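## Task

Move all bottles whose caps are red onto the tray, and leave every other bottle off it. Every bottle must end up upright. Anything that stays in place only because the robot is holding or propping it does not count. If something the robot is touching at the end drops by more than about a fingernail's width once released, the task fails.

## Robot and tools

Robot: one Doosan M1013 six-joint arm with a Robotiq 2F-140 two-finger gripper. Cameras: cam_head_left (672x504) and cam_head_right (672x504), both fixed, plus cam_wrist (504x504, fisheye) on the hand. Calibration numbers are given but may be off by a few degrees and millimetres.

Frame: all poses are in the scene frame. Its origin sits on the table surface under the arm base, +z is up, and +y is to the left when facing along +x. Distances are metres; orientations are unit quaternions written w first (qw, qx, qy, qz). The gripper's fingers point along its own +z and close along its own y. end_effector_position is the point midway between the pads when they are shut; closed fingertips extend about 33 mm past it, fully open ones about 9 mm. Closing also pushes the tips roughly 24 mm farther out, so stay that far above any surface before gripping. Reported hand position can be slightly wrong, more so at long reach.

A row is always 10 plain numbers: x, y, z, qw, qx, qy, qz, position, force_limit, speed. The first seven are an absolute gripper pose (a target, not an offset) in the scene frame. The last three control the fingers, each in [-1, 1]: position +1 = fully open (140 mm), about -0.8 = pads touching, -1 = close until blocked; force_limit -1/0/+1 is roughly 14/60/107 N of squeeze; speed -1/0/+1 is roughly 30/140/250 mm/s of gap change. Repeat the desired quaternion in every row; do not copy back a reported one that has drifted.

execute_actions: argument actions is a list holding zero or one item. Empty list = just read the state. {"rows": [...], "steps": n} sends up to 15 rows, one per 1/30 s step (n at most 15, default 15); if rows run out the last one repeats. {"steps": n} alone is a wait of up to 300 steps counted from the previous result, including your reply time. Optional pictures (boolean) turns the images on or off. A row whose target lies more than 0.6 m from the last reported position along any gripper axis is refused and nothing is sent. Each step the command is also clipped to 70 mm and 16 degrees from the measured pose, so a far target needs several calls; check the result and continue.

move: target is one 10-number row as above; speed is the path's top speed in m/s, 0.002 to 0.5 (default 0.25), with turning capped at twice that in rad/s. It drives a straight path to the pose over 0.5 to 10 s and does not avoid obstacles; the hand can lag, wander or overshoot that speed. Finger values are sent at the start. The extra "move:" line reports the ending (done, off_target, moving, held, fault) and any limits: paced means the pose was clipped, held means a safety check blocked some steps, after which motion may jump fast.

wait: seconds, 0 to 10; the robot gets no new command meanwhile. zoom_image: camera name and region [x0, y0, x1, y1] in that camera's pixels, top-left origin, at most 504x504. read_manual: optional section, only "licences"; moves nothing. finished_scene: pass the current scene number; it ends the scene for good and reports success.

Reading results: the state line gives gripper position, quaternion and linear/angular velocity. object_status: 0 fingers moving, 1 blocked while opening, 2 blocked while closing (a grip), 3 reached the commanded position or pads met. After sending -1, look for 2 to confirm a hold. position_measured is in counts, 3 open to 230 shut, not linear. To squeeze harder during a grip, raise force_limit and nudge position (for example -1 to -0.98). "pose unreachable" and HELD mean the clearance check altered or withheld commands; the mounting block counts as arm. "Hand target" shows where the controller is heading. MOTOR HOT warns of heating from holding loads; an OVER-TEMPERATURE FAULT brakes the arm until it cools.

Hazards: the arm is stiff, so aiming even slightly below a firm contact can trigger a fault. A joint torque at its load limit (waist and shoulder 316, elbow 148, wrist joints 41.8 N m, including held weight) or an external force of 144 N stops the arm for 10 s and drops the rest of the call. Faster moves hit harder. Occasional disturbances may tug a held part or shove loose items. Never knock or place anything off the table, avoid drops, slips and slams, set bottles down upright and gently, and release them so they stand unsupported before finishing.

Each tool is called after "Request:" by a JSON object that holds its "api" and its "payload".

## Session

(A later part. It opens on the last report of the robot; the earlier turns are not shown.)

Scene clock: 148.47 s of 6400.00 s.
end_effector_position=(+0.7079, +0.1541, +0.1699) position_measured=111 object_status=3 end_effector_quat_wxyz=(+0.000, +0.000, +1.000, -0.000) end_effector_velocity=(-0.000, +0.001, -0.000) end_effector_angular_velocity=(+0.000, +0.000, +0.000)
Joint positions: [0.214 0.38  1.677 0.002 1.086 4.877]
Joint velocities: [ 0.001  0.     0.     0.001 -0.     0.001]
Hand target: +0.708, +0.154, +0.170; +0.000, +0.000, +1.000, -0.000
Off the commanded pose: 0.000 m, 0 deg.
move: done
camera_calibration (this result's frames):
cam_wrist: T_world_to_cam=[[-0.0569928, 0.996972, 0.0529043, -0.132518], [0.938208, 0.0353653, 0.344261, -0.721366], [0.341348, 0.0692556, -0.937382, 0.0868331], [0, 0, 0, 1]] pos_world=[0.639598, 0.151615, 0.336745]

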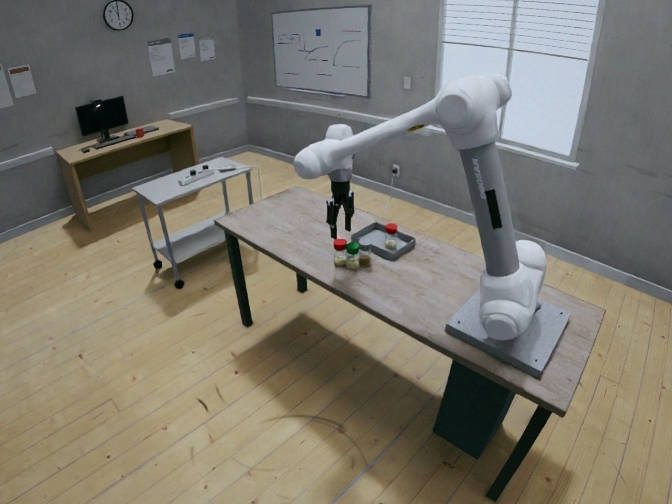

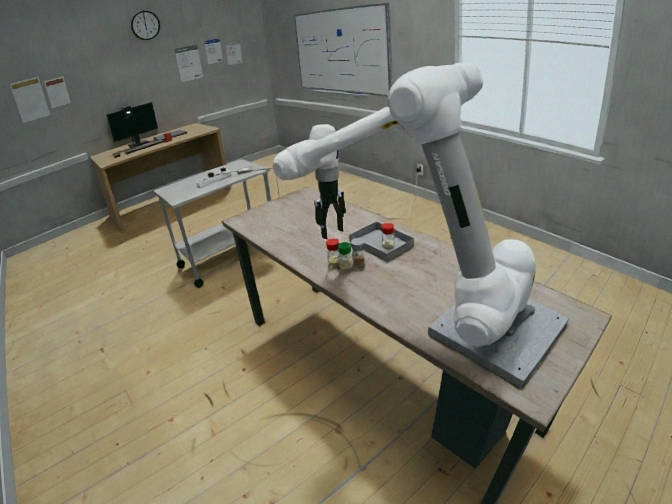

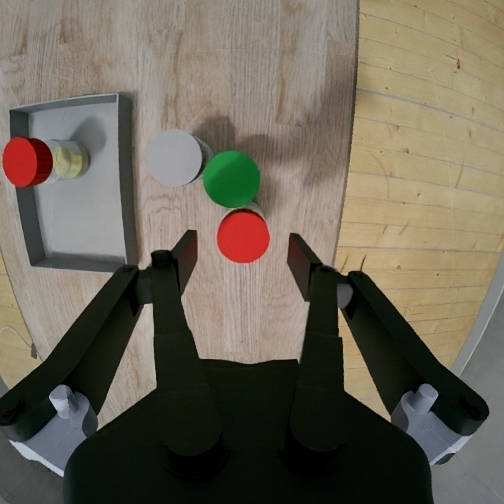

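Request:
{"api": "move", "payload": {"target": [0.710, 0.1545, 0.09, 0, 0, 1, 0, 0.145, 0, -0.3], "speed": 0.1}}

Request:
{"api": "move", "payload": {"target": [0.710, 0.1545, 0.09, 0, 0, 1, 0, -1, 0, -0.5], "speed": 0.1}}

Request:
{"api": "move", "payload": {"target": [0.725, 0.152, 0.155, 0, 0, 1, 0, -1, 0, -0.5], "speed": 0.12}}

Request:
{"api": "move", "payload": {"target": [0.725, -0.095, 0.155, 0, 0, 1, 0, -1, 0, -0.5], "speed": 0.2}}

Scene clock: 165.67 s of 6400.00 s.
end_effector_position=(+0.7099, +0.1545, +0.0900) position_measured=111 object_status=3 end_effector_quat_wxyz=(+0.000, +0.000, +1.000, +0.000) end_effector_velocity=(-0.000, +0.000, -0.000) end_effector_angular_velocity=(+0.000, +0.000, -0.001)
Joint positions: [0.214 0.45  1.737 0.002 0.955 4.877]
Joint velocities: [ 0.     0.     0.     0.    -0.001  0.001]
Hand target: +0.710, +0.154, +0.090; -0.000, -0.000, +1.000, +0.000
Off the commanded pose: 0.000 m, 0 deg.
After step 90, 13.07 s passed at rest.
move: done
camera_calibration (this result's frames):
cam_wrist: T_world_to_cam=[[-0.0570392, 0.996959, 0.0530984, -0.128581], [0.938197, 0.0353401, 0.344293, -0.695722], [0.34137, 0.069455, -0.937359, 0.0112384], [0, 0, 0, 1]] pos_world=[0.641553, 0.151996, 0.256894]

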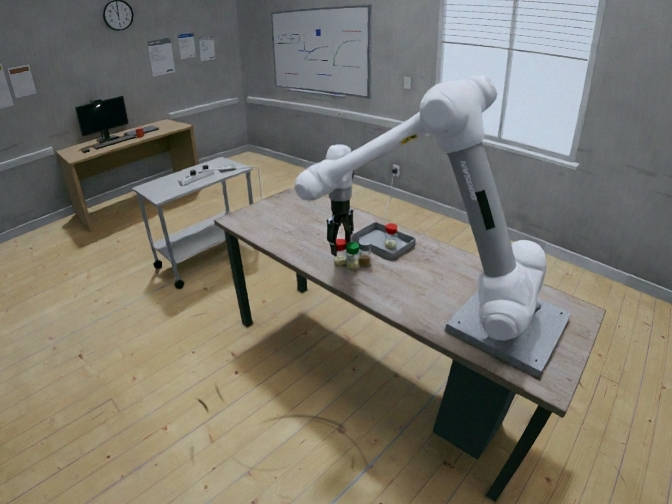

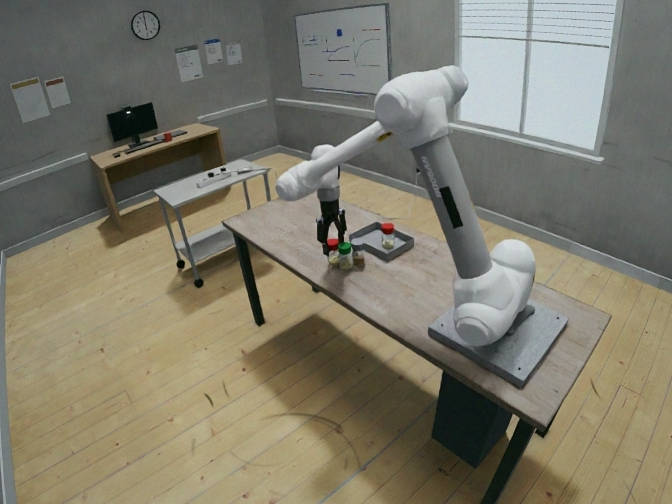

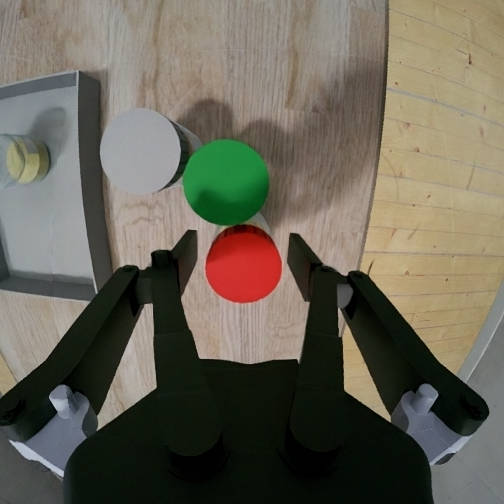

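Scene clock: 166.37 s of 6400.00 s.
end_effector_position=(+0.7100, +0.1545, +0.0900) position_measured=153 object_status=2 end_effector_quat_wxyz=(+0.000, +0.000, +1.000, +0.000) end_effector_velocity=(-0.000, +0.001, -0.001) end_effector_angular_velocity=(+0.001, +0.000, -0.001)
Joint positions: [0.214 0.451 1.737 0.002 0.955 4.877]
Joint velocities: [ 0.     0.001  0.     0.002 -0.001  0.   ]
Hand target: +0.710, +0.155, +0.090; +0.000, -0.000, +1.000, +0.000
Off the commanded pose: 0.000 m, 0 deg.
move: done
camera_calibration (this result's frames):
cam_wrist: T_world_to_cam=[[-0.0570412, 0.996958, 0.0531219, -0.128602], [0.938162, 0.0353268, 0.344388, -0.695824], [0.341464, 0.0694813, -0.937323, 0.0111266], [0, 0, 0, 1]] pos_world=[0.641661, 0.152019, 0.256895]

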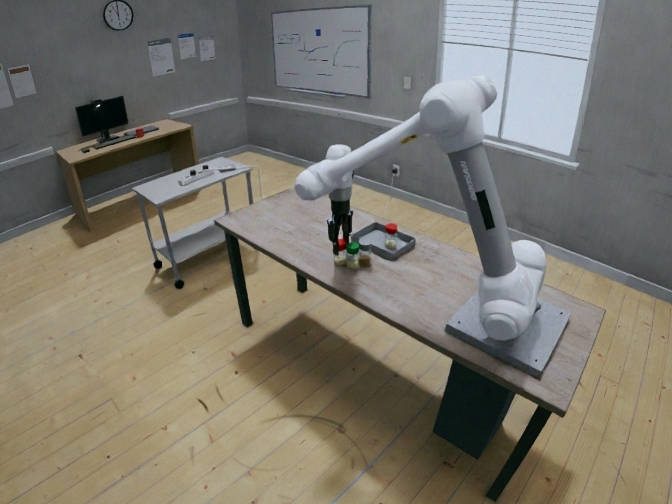

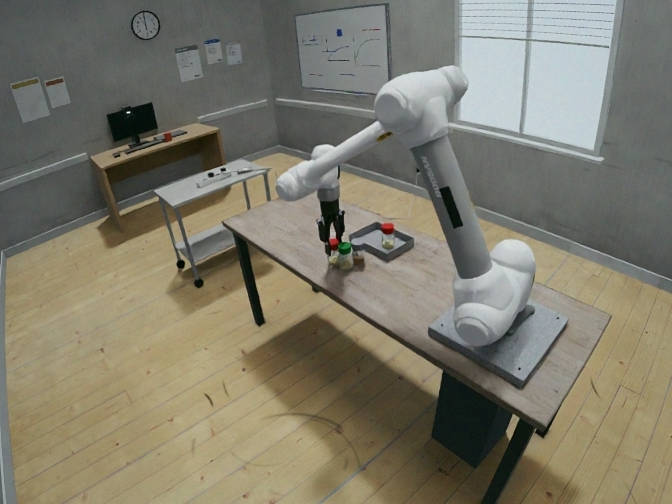

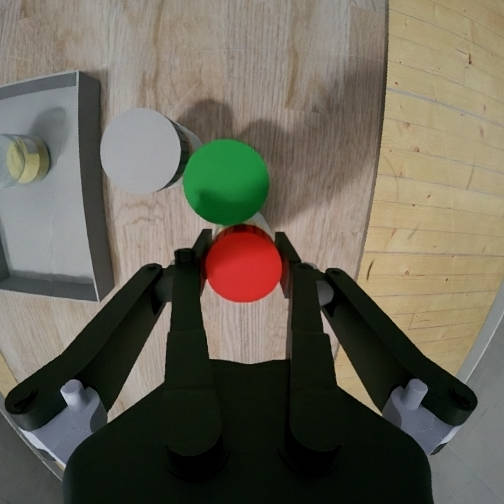

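Scene clock: 167.27 s of 6400.00 s.
end_effector_position=(+0.7251, +0.1520, +0.1549) position_measured=153 object_status=2 end_effector_quat_wxyz=(-0.000, -0.000, +1.000, -0.000) end_effector_velocity=(+0.001, -0.000, +0.001) end_effector_angular_velocity=(+0.000, -0.000, +0.000)
Joint positions: [0.208 0.414 1.656 0.002 1.072 4.87 ]
Joint velocities: [-0.     0.    -0.002  0.     0.002 -0.001]
Hand target: +0.725, +0.152, +0.155; -0.000, +0.000, +1.000, +0.000
Off the commanded pose: 0.000 m, 0 deg.
move: done
camera_calibration (this result's frames):
cam_wrist: T_world_to_cam=[[-0.0570477, 0.99696, 0.0530733, -0.128683], [0.938221, 0.0353616, 0.344225, -0.732209], [0.341302, 0.0694318, -0.937386, 0.0671204], [0, 0, 0, 1]] pos_world=[0.656725, 0.149524, 0.321792]

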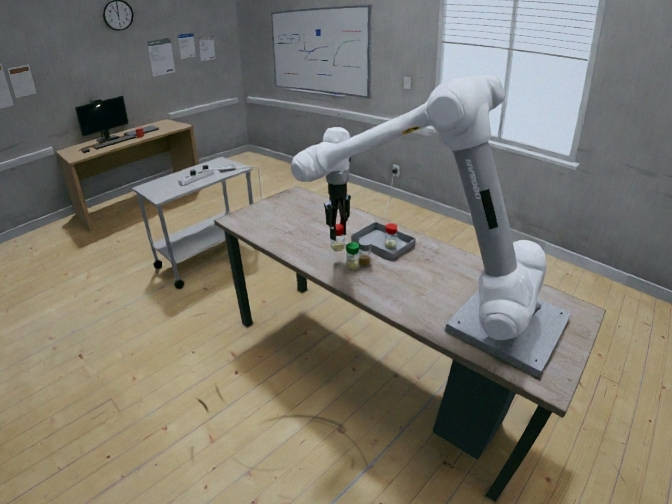

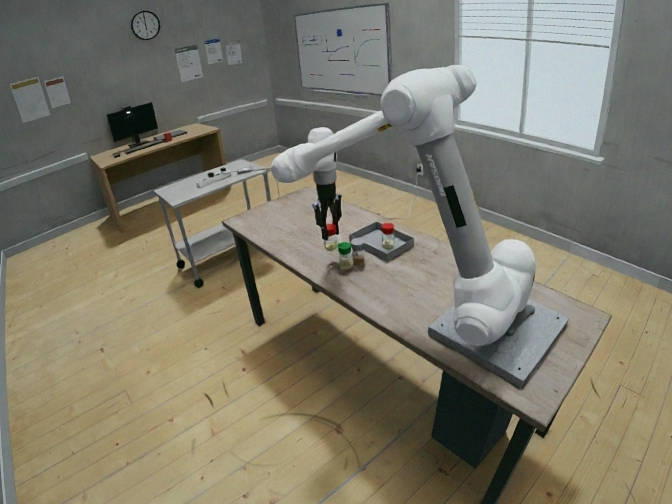

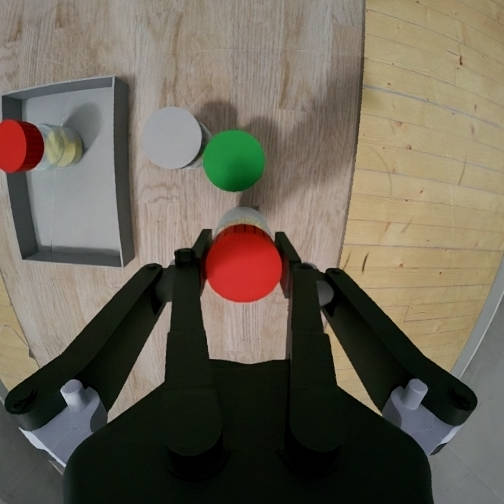

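Scene clock: 168.90 s of 6400.00 s.
end_effector_position=(+0.7250, -0.0950, +0.1550) position_measured=153 object_status=2 end_effector_quat_wxyz=(+0.000, -0.000, +1.000, +0.000) end_effector_velocity=(+0.000, -0.001, +0.000) end_effector_angular_velocity=(-0.000, -0.001, -0.001)
Joint positions: [-0.13   0.402  1.676  0.002  1.066  4.533]
Joint velocities: [-0.001 -0.    -0.     0.    -0.     0.   ]
Hand target: +0.725, -0.095, +0.155; -0.000, -0.000, +1.000, +0.000
Off the commanded pose: 0.000 m, 0 deg.
move: done
camera_calibration (this result's frames):
cam_wrist: T_world_to_cam=[[-0.0570938, 0.996948, 0.0532502, 0.117621], [0.938207, 0.0353414, 0.344267, -0.723482], [0.341334, 0.0696152, -0.937361, 0.084349], [0, 0, 0, 1]] pos_world=[0.6567, -0.0975648, 0.321873]

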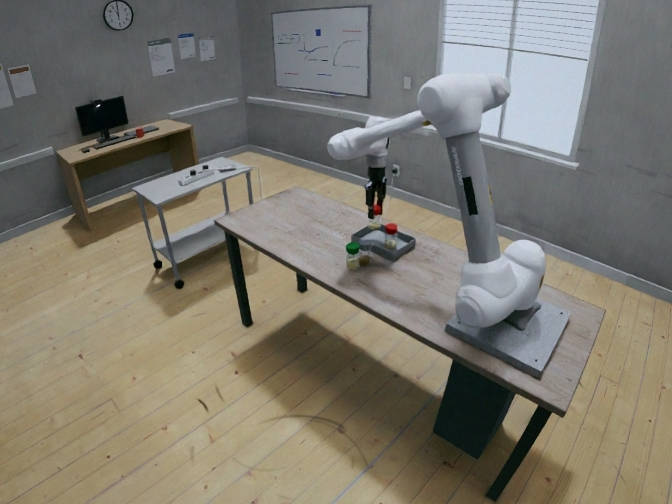

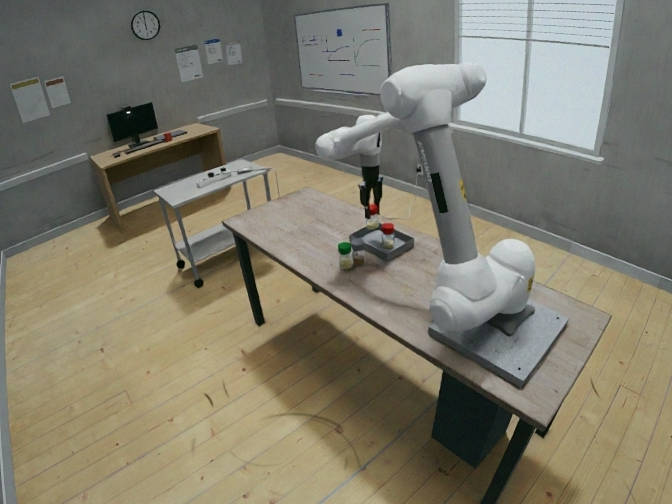

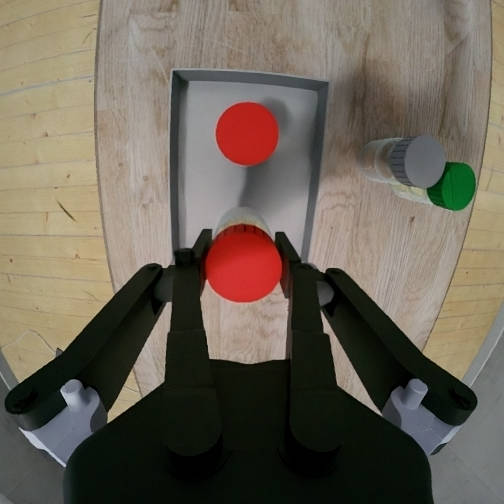

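Request:
{"api": "move", "payload": {"target": [0.725, -0.095, 0.101, 0, 0, 1, 0, -1, 0, -0.5], "speed": 0.08}}

Request:
{"api": "move", "payload": {"target": [0.725, -0.095, 0.0945, 0, 0, 1, 0, -1, 0, -0.5], "speed": 0.012}}

Request:
{"api": "move", "payload": {"target": [0.725, -0.095, 0.0945, 0, 0, 1, 0, 0.145, 0, -0.3], "speed": 0.05}}

Request:
{"api": "move", "payload": {"target": [0.725, -0.095, 0.19, 0, 0, 1, 0, 0.145, 0, -0.3], "speed": 0.15}}

Request:
{"api": "zoom_image", "payload": {"camera": "cam_head_left", "region": [320, 190, 440, 280]}}

Scene clock: 182.17 s of 6400.00 s.
end_effector_position=(+0.7249, -0.0950, +0.1010) position_measured=153 object_status=2 end_effector_quat_wxyz=(+0.000, -0.000, +1.000, -0.000) end_effector_velocity=(-0.000, -0.000, -0.000) end_effector_angular_velocity=(-0.000, +0.001, -0.001)
Joint positions: [-0.13   0.447  1.719  0.002  0.977  4.533]
Joint velocities: [ 0.     0.     0.    -0.001  0.     0.002]
Hand target: +0.725, -0.095, +0.101; -0.000, -0.000, +1.000, +0.000
Off the commanded pose: 0.000 m, 0 deg.
After step 90, 9.27 s passed at rest.
move: done
camera_calibration (this result's frames):
cam_wrist: T_world_to_cam=[[-0.0570494, 0.996961, 0.0530568, 0.120437], [0.9382, 0.0353647, 0.344283, -0.704792], [0.34136, 0.069419, -0.937366, 0.0337471], [0, 0, 0, 1]] pos_world=[0.656587, -0.097489, 0.267891]

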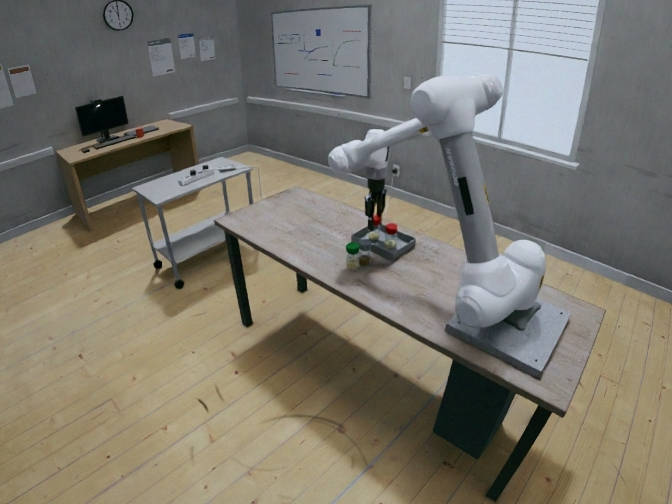

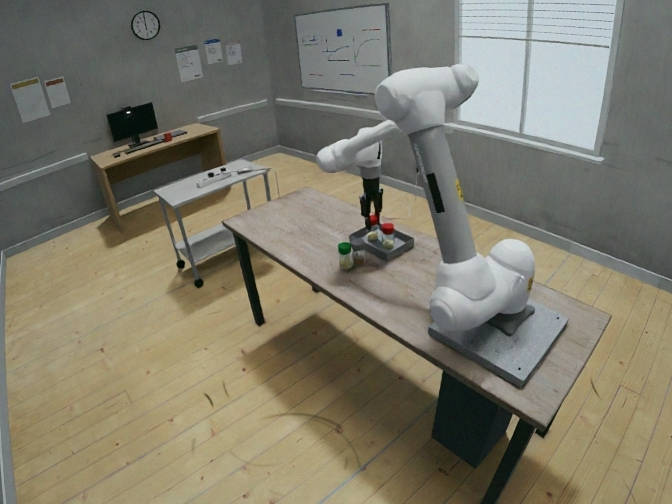

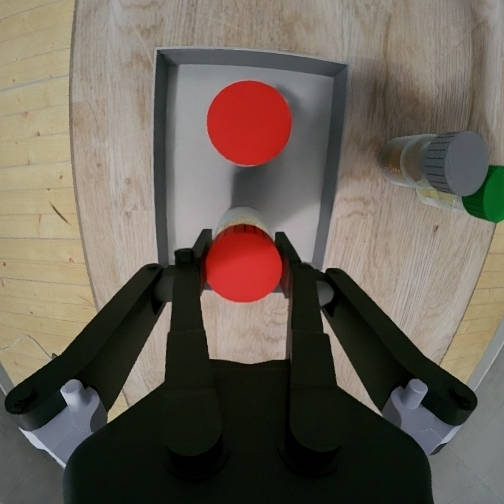

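Scene clock: 182.93 s of 6400.00 s.
end_effector_position=(+0.7250, -0.0950, +0.0945) position_measured=153 object_status=2 end_effector_quat_wxyz=(+0.000, -0.000, +1.000, -0.000) end_effector_velocity=(-0.000, -0.000, -0.001) end_effector_angular_velocity=(+0.000, +0.001, +0.000)
Joint positions: [-0.13   0.453  1.724  0.002  0.966  4.533]
Joint velocities: [-0.     0.001  0.001  0.    -0.    -0.001]
Hand target: +0.725, -0.095, +0.094; -0.000, -0.000, +1.000, -0.000
Off the commanded pose: 0.000 m, 0 deg.
move: done
camera_calibration (this result's frames):
cam_wrist: T_world_to_cam=[[-0.057053, 0.996961, 0.0530529, 0.120796], [0.938208, 0.0353711, 0.34426, -0.702602], [0.341337, 0.0694157, -0.937374, 0.0276354], [0, 0, 0, 1]] pos_world=[0.656646, -0.0974953, 0.261374]

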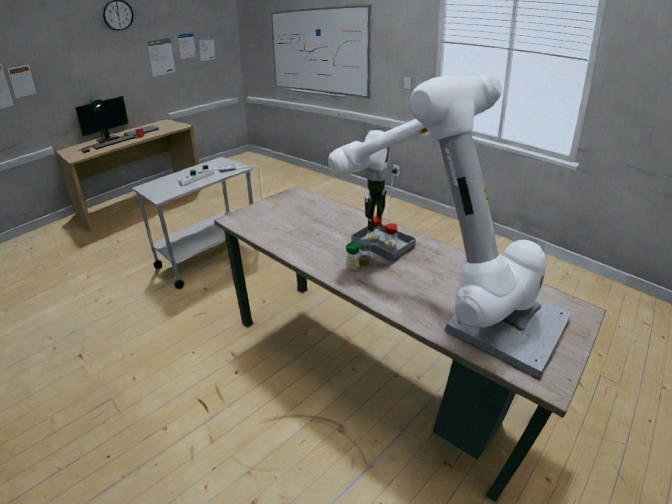

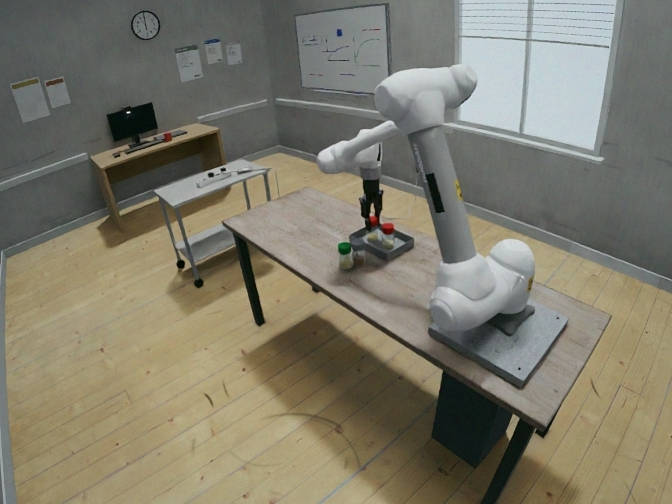

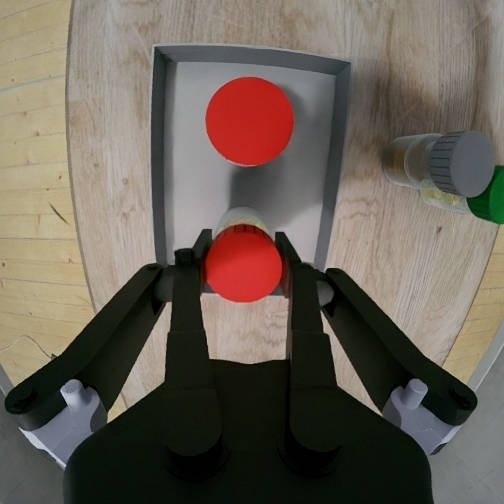

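Scene clock: 183.63 s of 6400.00 s.
end_effector_position=(+0.7250, -0.0950, +0.0945) position_measured=111 object_status=3 end_effector_quat_wxyz=(-0.000, +0.000, +1.000, +0.000) end_effector_velocity=(-0.001, -0.000, -0.001) end_effector_angular_velocity=(+0.000, +0.002, +0.000)
Joint positions: [-0.13   0.453  1.724  0.002  0.966  4.533]
Joint velocities: [-0.     0.     0.001 -0.     0.    -0.001]
Hand target: +0.725, -0.095, +0.094; +0.000, +0.000, +1.000, -0.000
Off the commanded pose: 0.000 m, 0 deg.
move: done
camera_calibration (this result's frames):
cam_wrist: T_world_to_cam=[[-0.0570325, 0.99696, 0.0530888, 0.120766], [0.938214, 0.0353406, 0.344245, -0.7026], [0.341322, 0.0694419, -0.937378, 0.0276262], [0, 0, 0, 1]] pos_world=[0.656648, -0.0974874, 0.261351]

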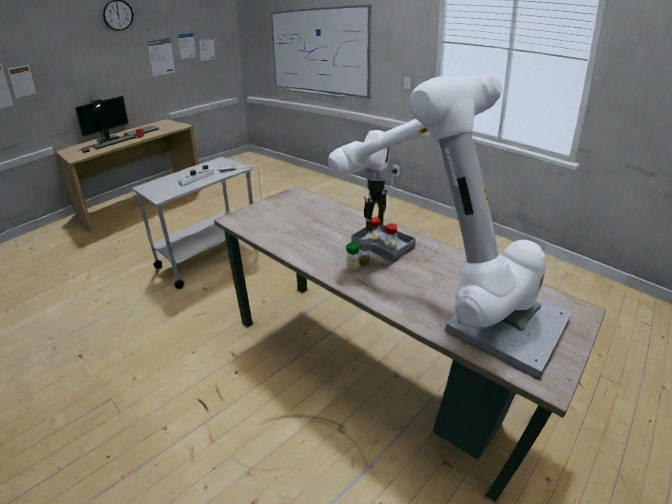

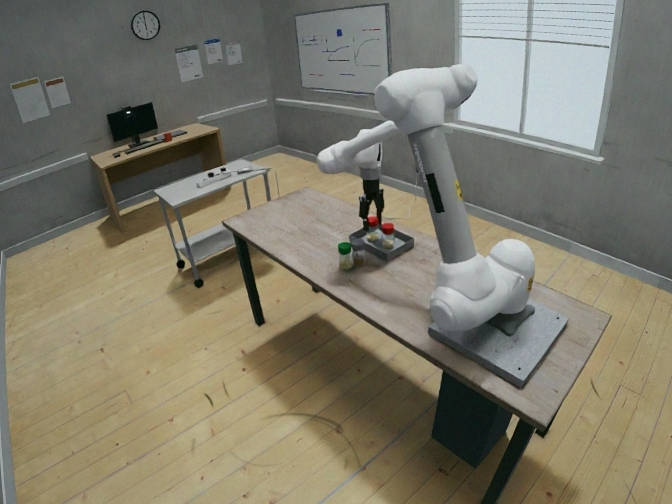

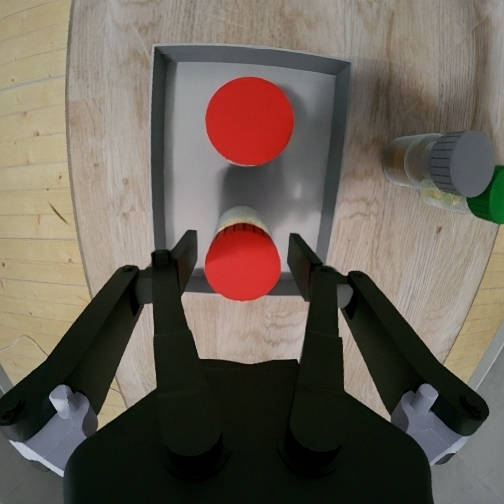

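Scene clock: 184.63 s of 6400.00 s.
end_effector_position=(+0.7251, -0.0950, +0.1900) position_measured=111 object_status=3 end_effector_quat_wxyz=(-0.000, -0.000, +1.000, -0.000) end_effector_velocity=(+0.000, -0.000, +0.001) end_effector_angular_velocity=(-0.000, -0.001, -0.002)
Joint positions: [-0.13   0.376  1.643  0.002  1.124  4.533]
Joint velocities: [-0.    -0.001 -0.001  0.     0.     0.001]
Hand target: +0.725, -0.095, +0.190; +0.000, +0.000, +1.000, -0.000
Off the commanded pose: 0.000 m, 0 deg.
move: done
camera_calibration (this result's frames):
cam_wrist: T_world_to_cam=[[-0.0570596, 0.996959, 0.0530797, 0.115743], [0.938222, 0.0353709, 0.344223, -0.735578], [0.341298, 0.0694417, -0.937386, 0.117095], [0, 0, 0, 1]] pos_world=[0.656775, -0.0975041, 0.356822]

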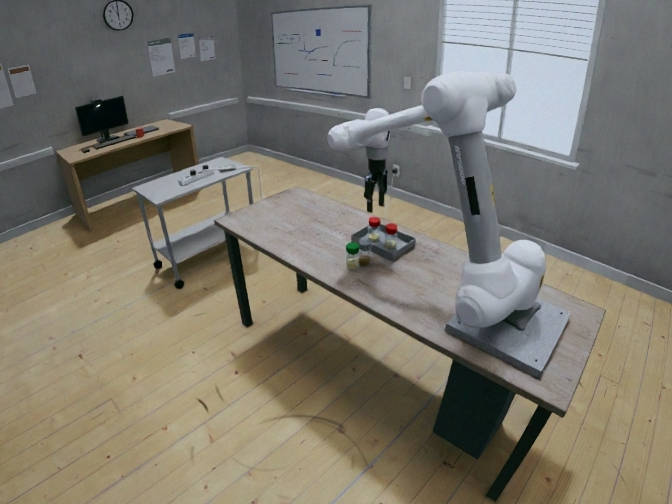

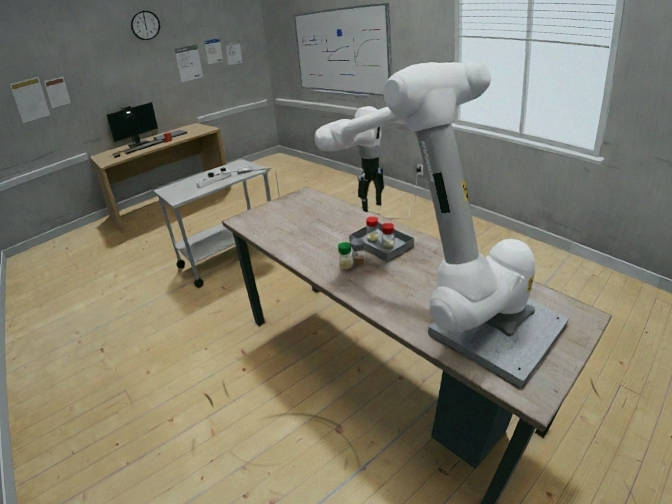

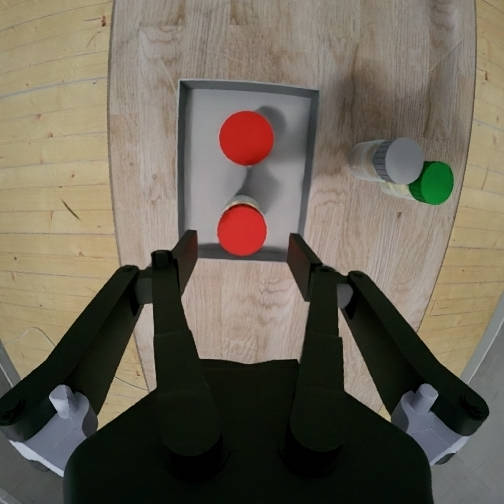

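Region (320, 190, 440, 280) of cam_head_left's 672x504 image, scaled by 4.200, with more detail than that image has; it fills the top 378 rows of this view, and the rest is white.

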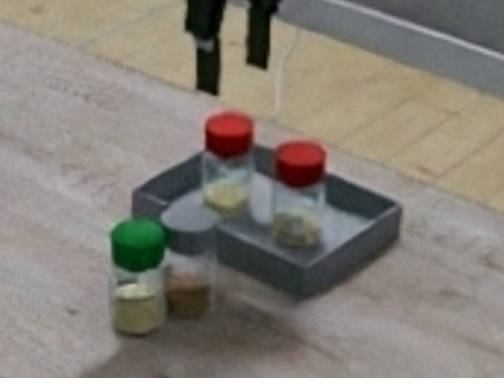

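Both red-capped bottles are standing on the tray, and the green and grey ones are standing on the table.

Request:
{"api": "finished_scene", "payload": {"scene": 2}}

The scene is finished: the task was done.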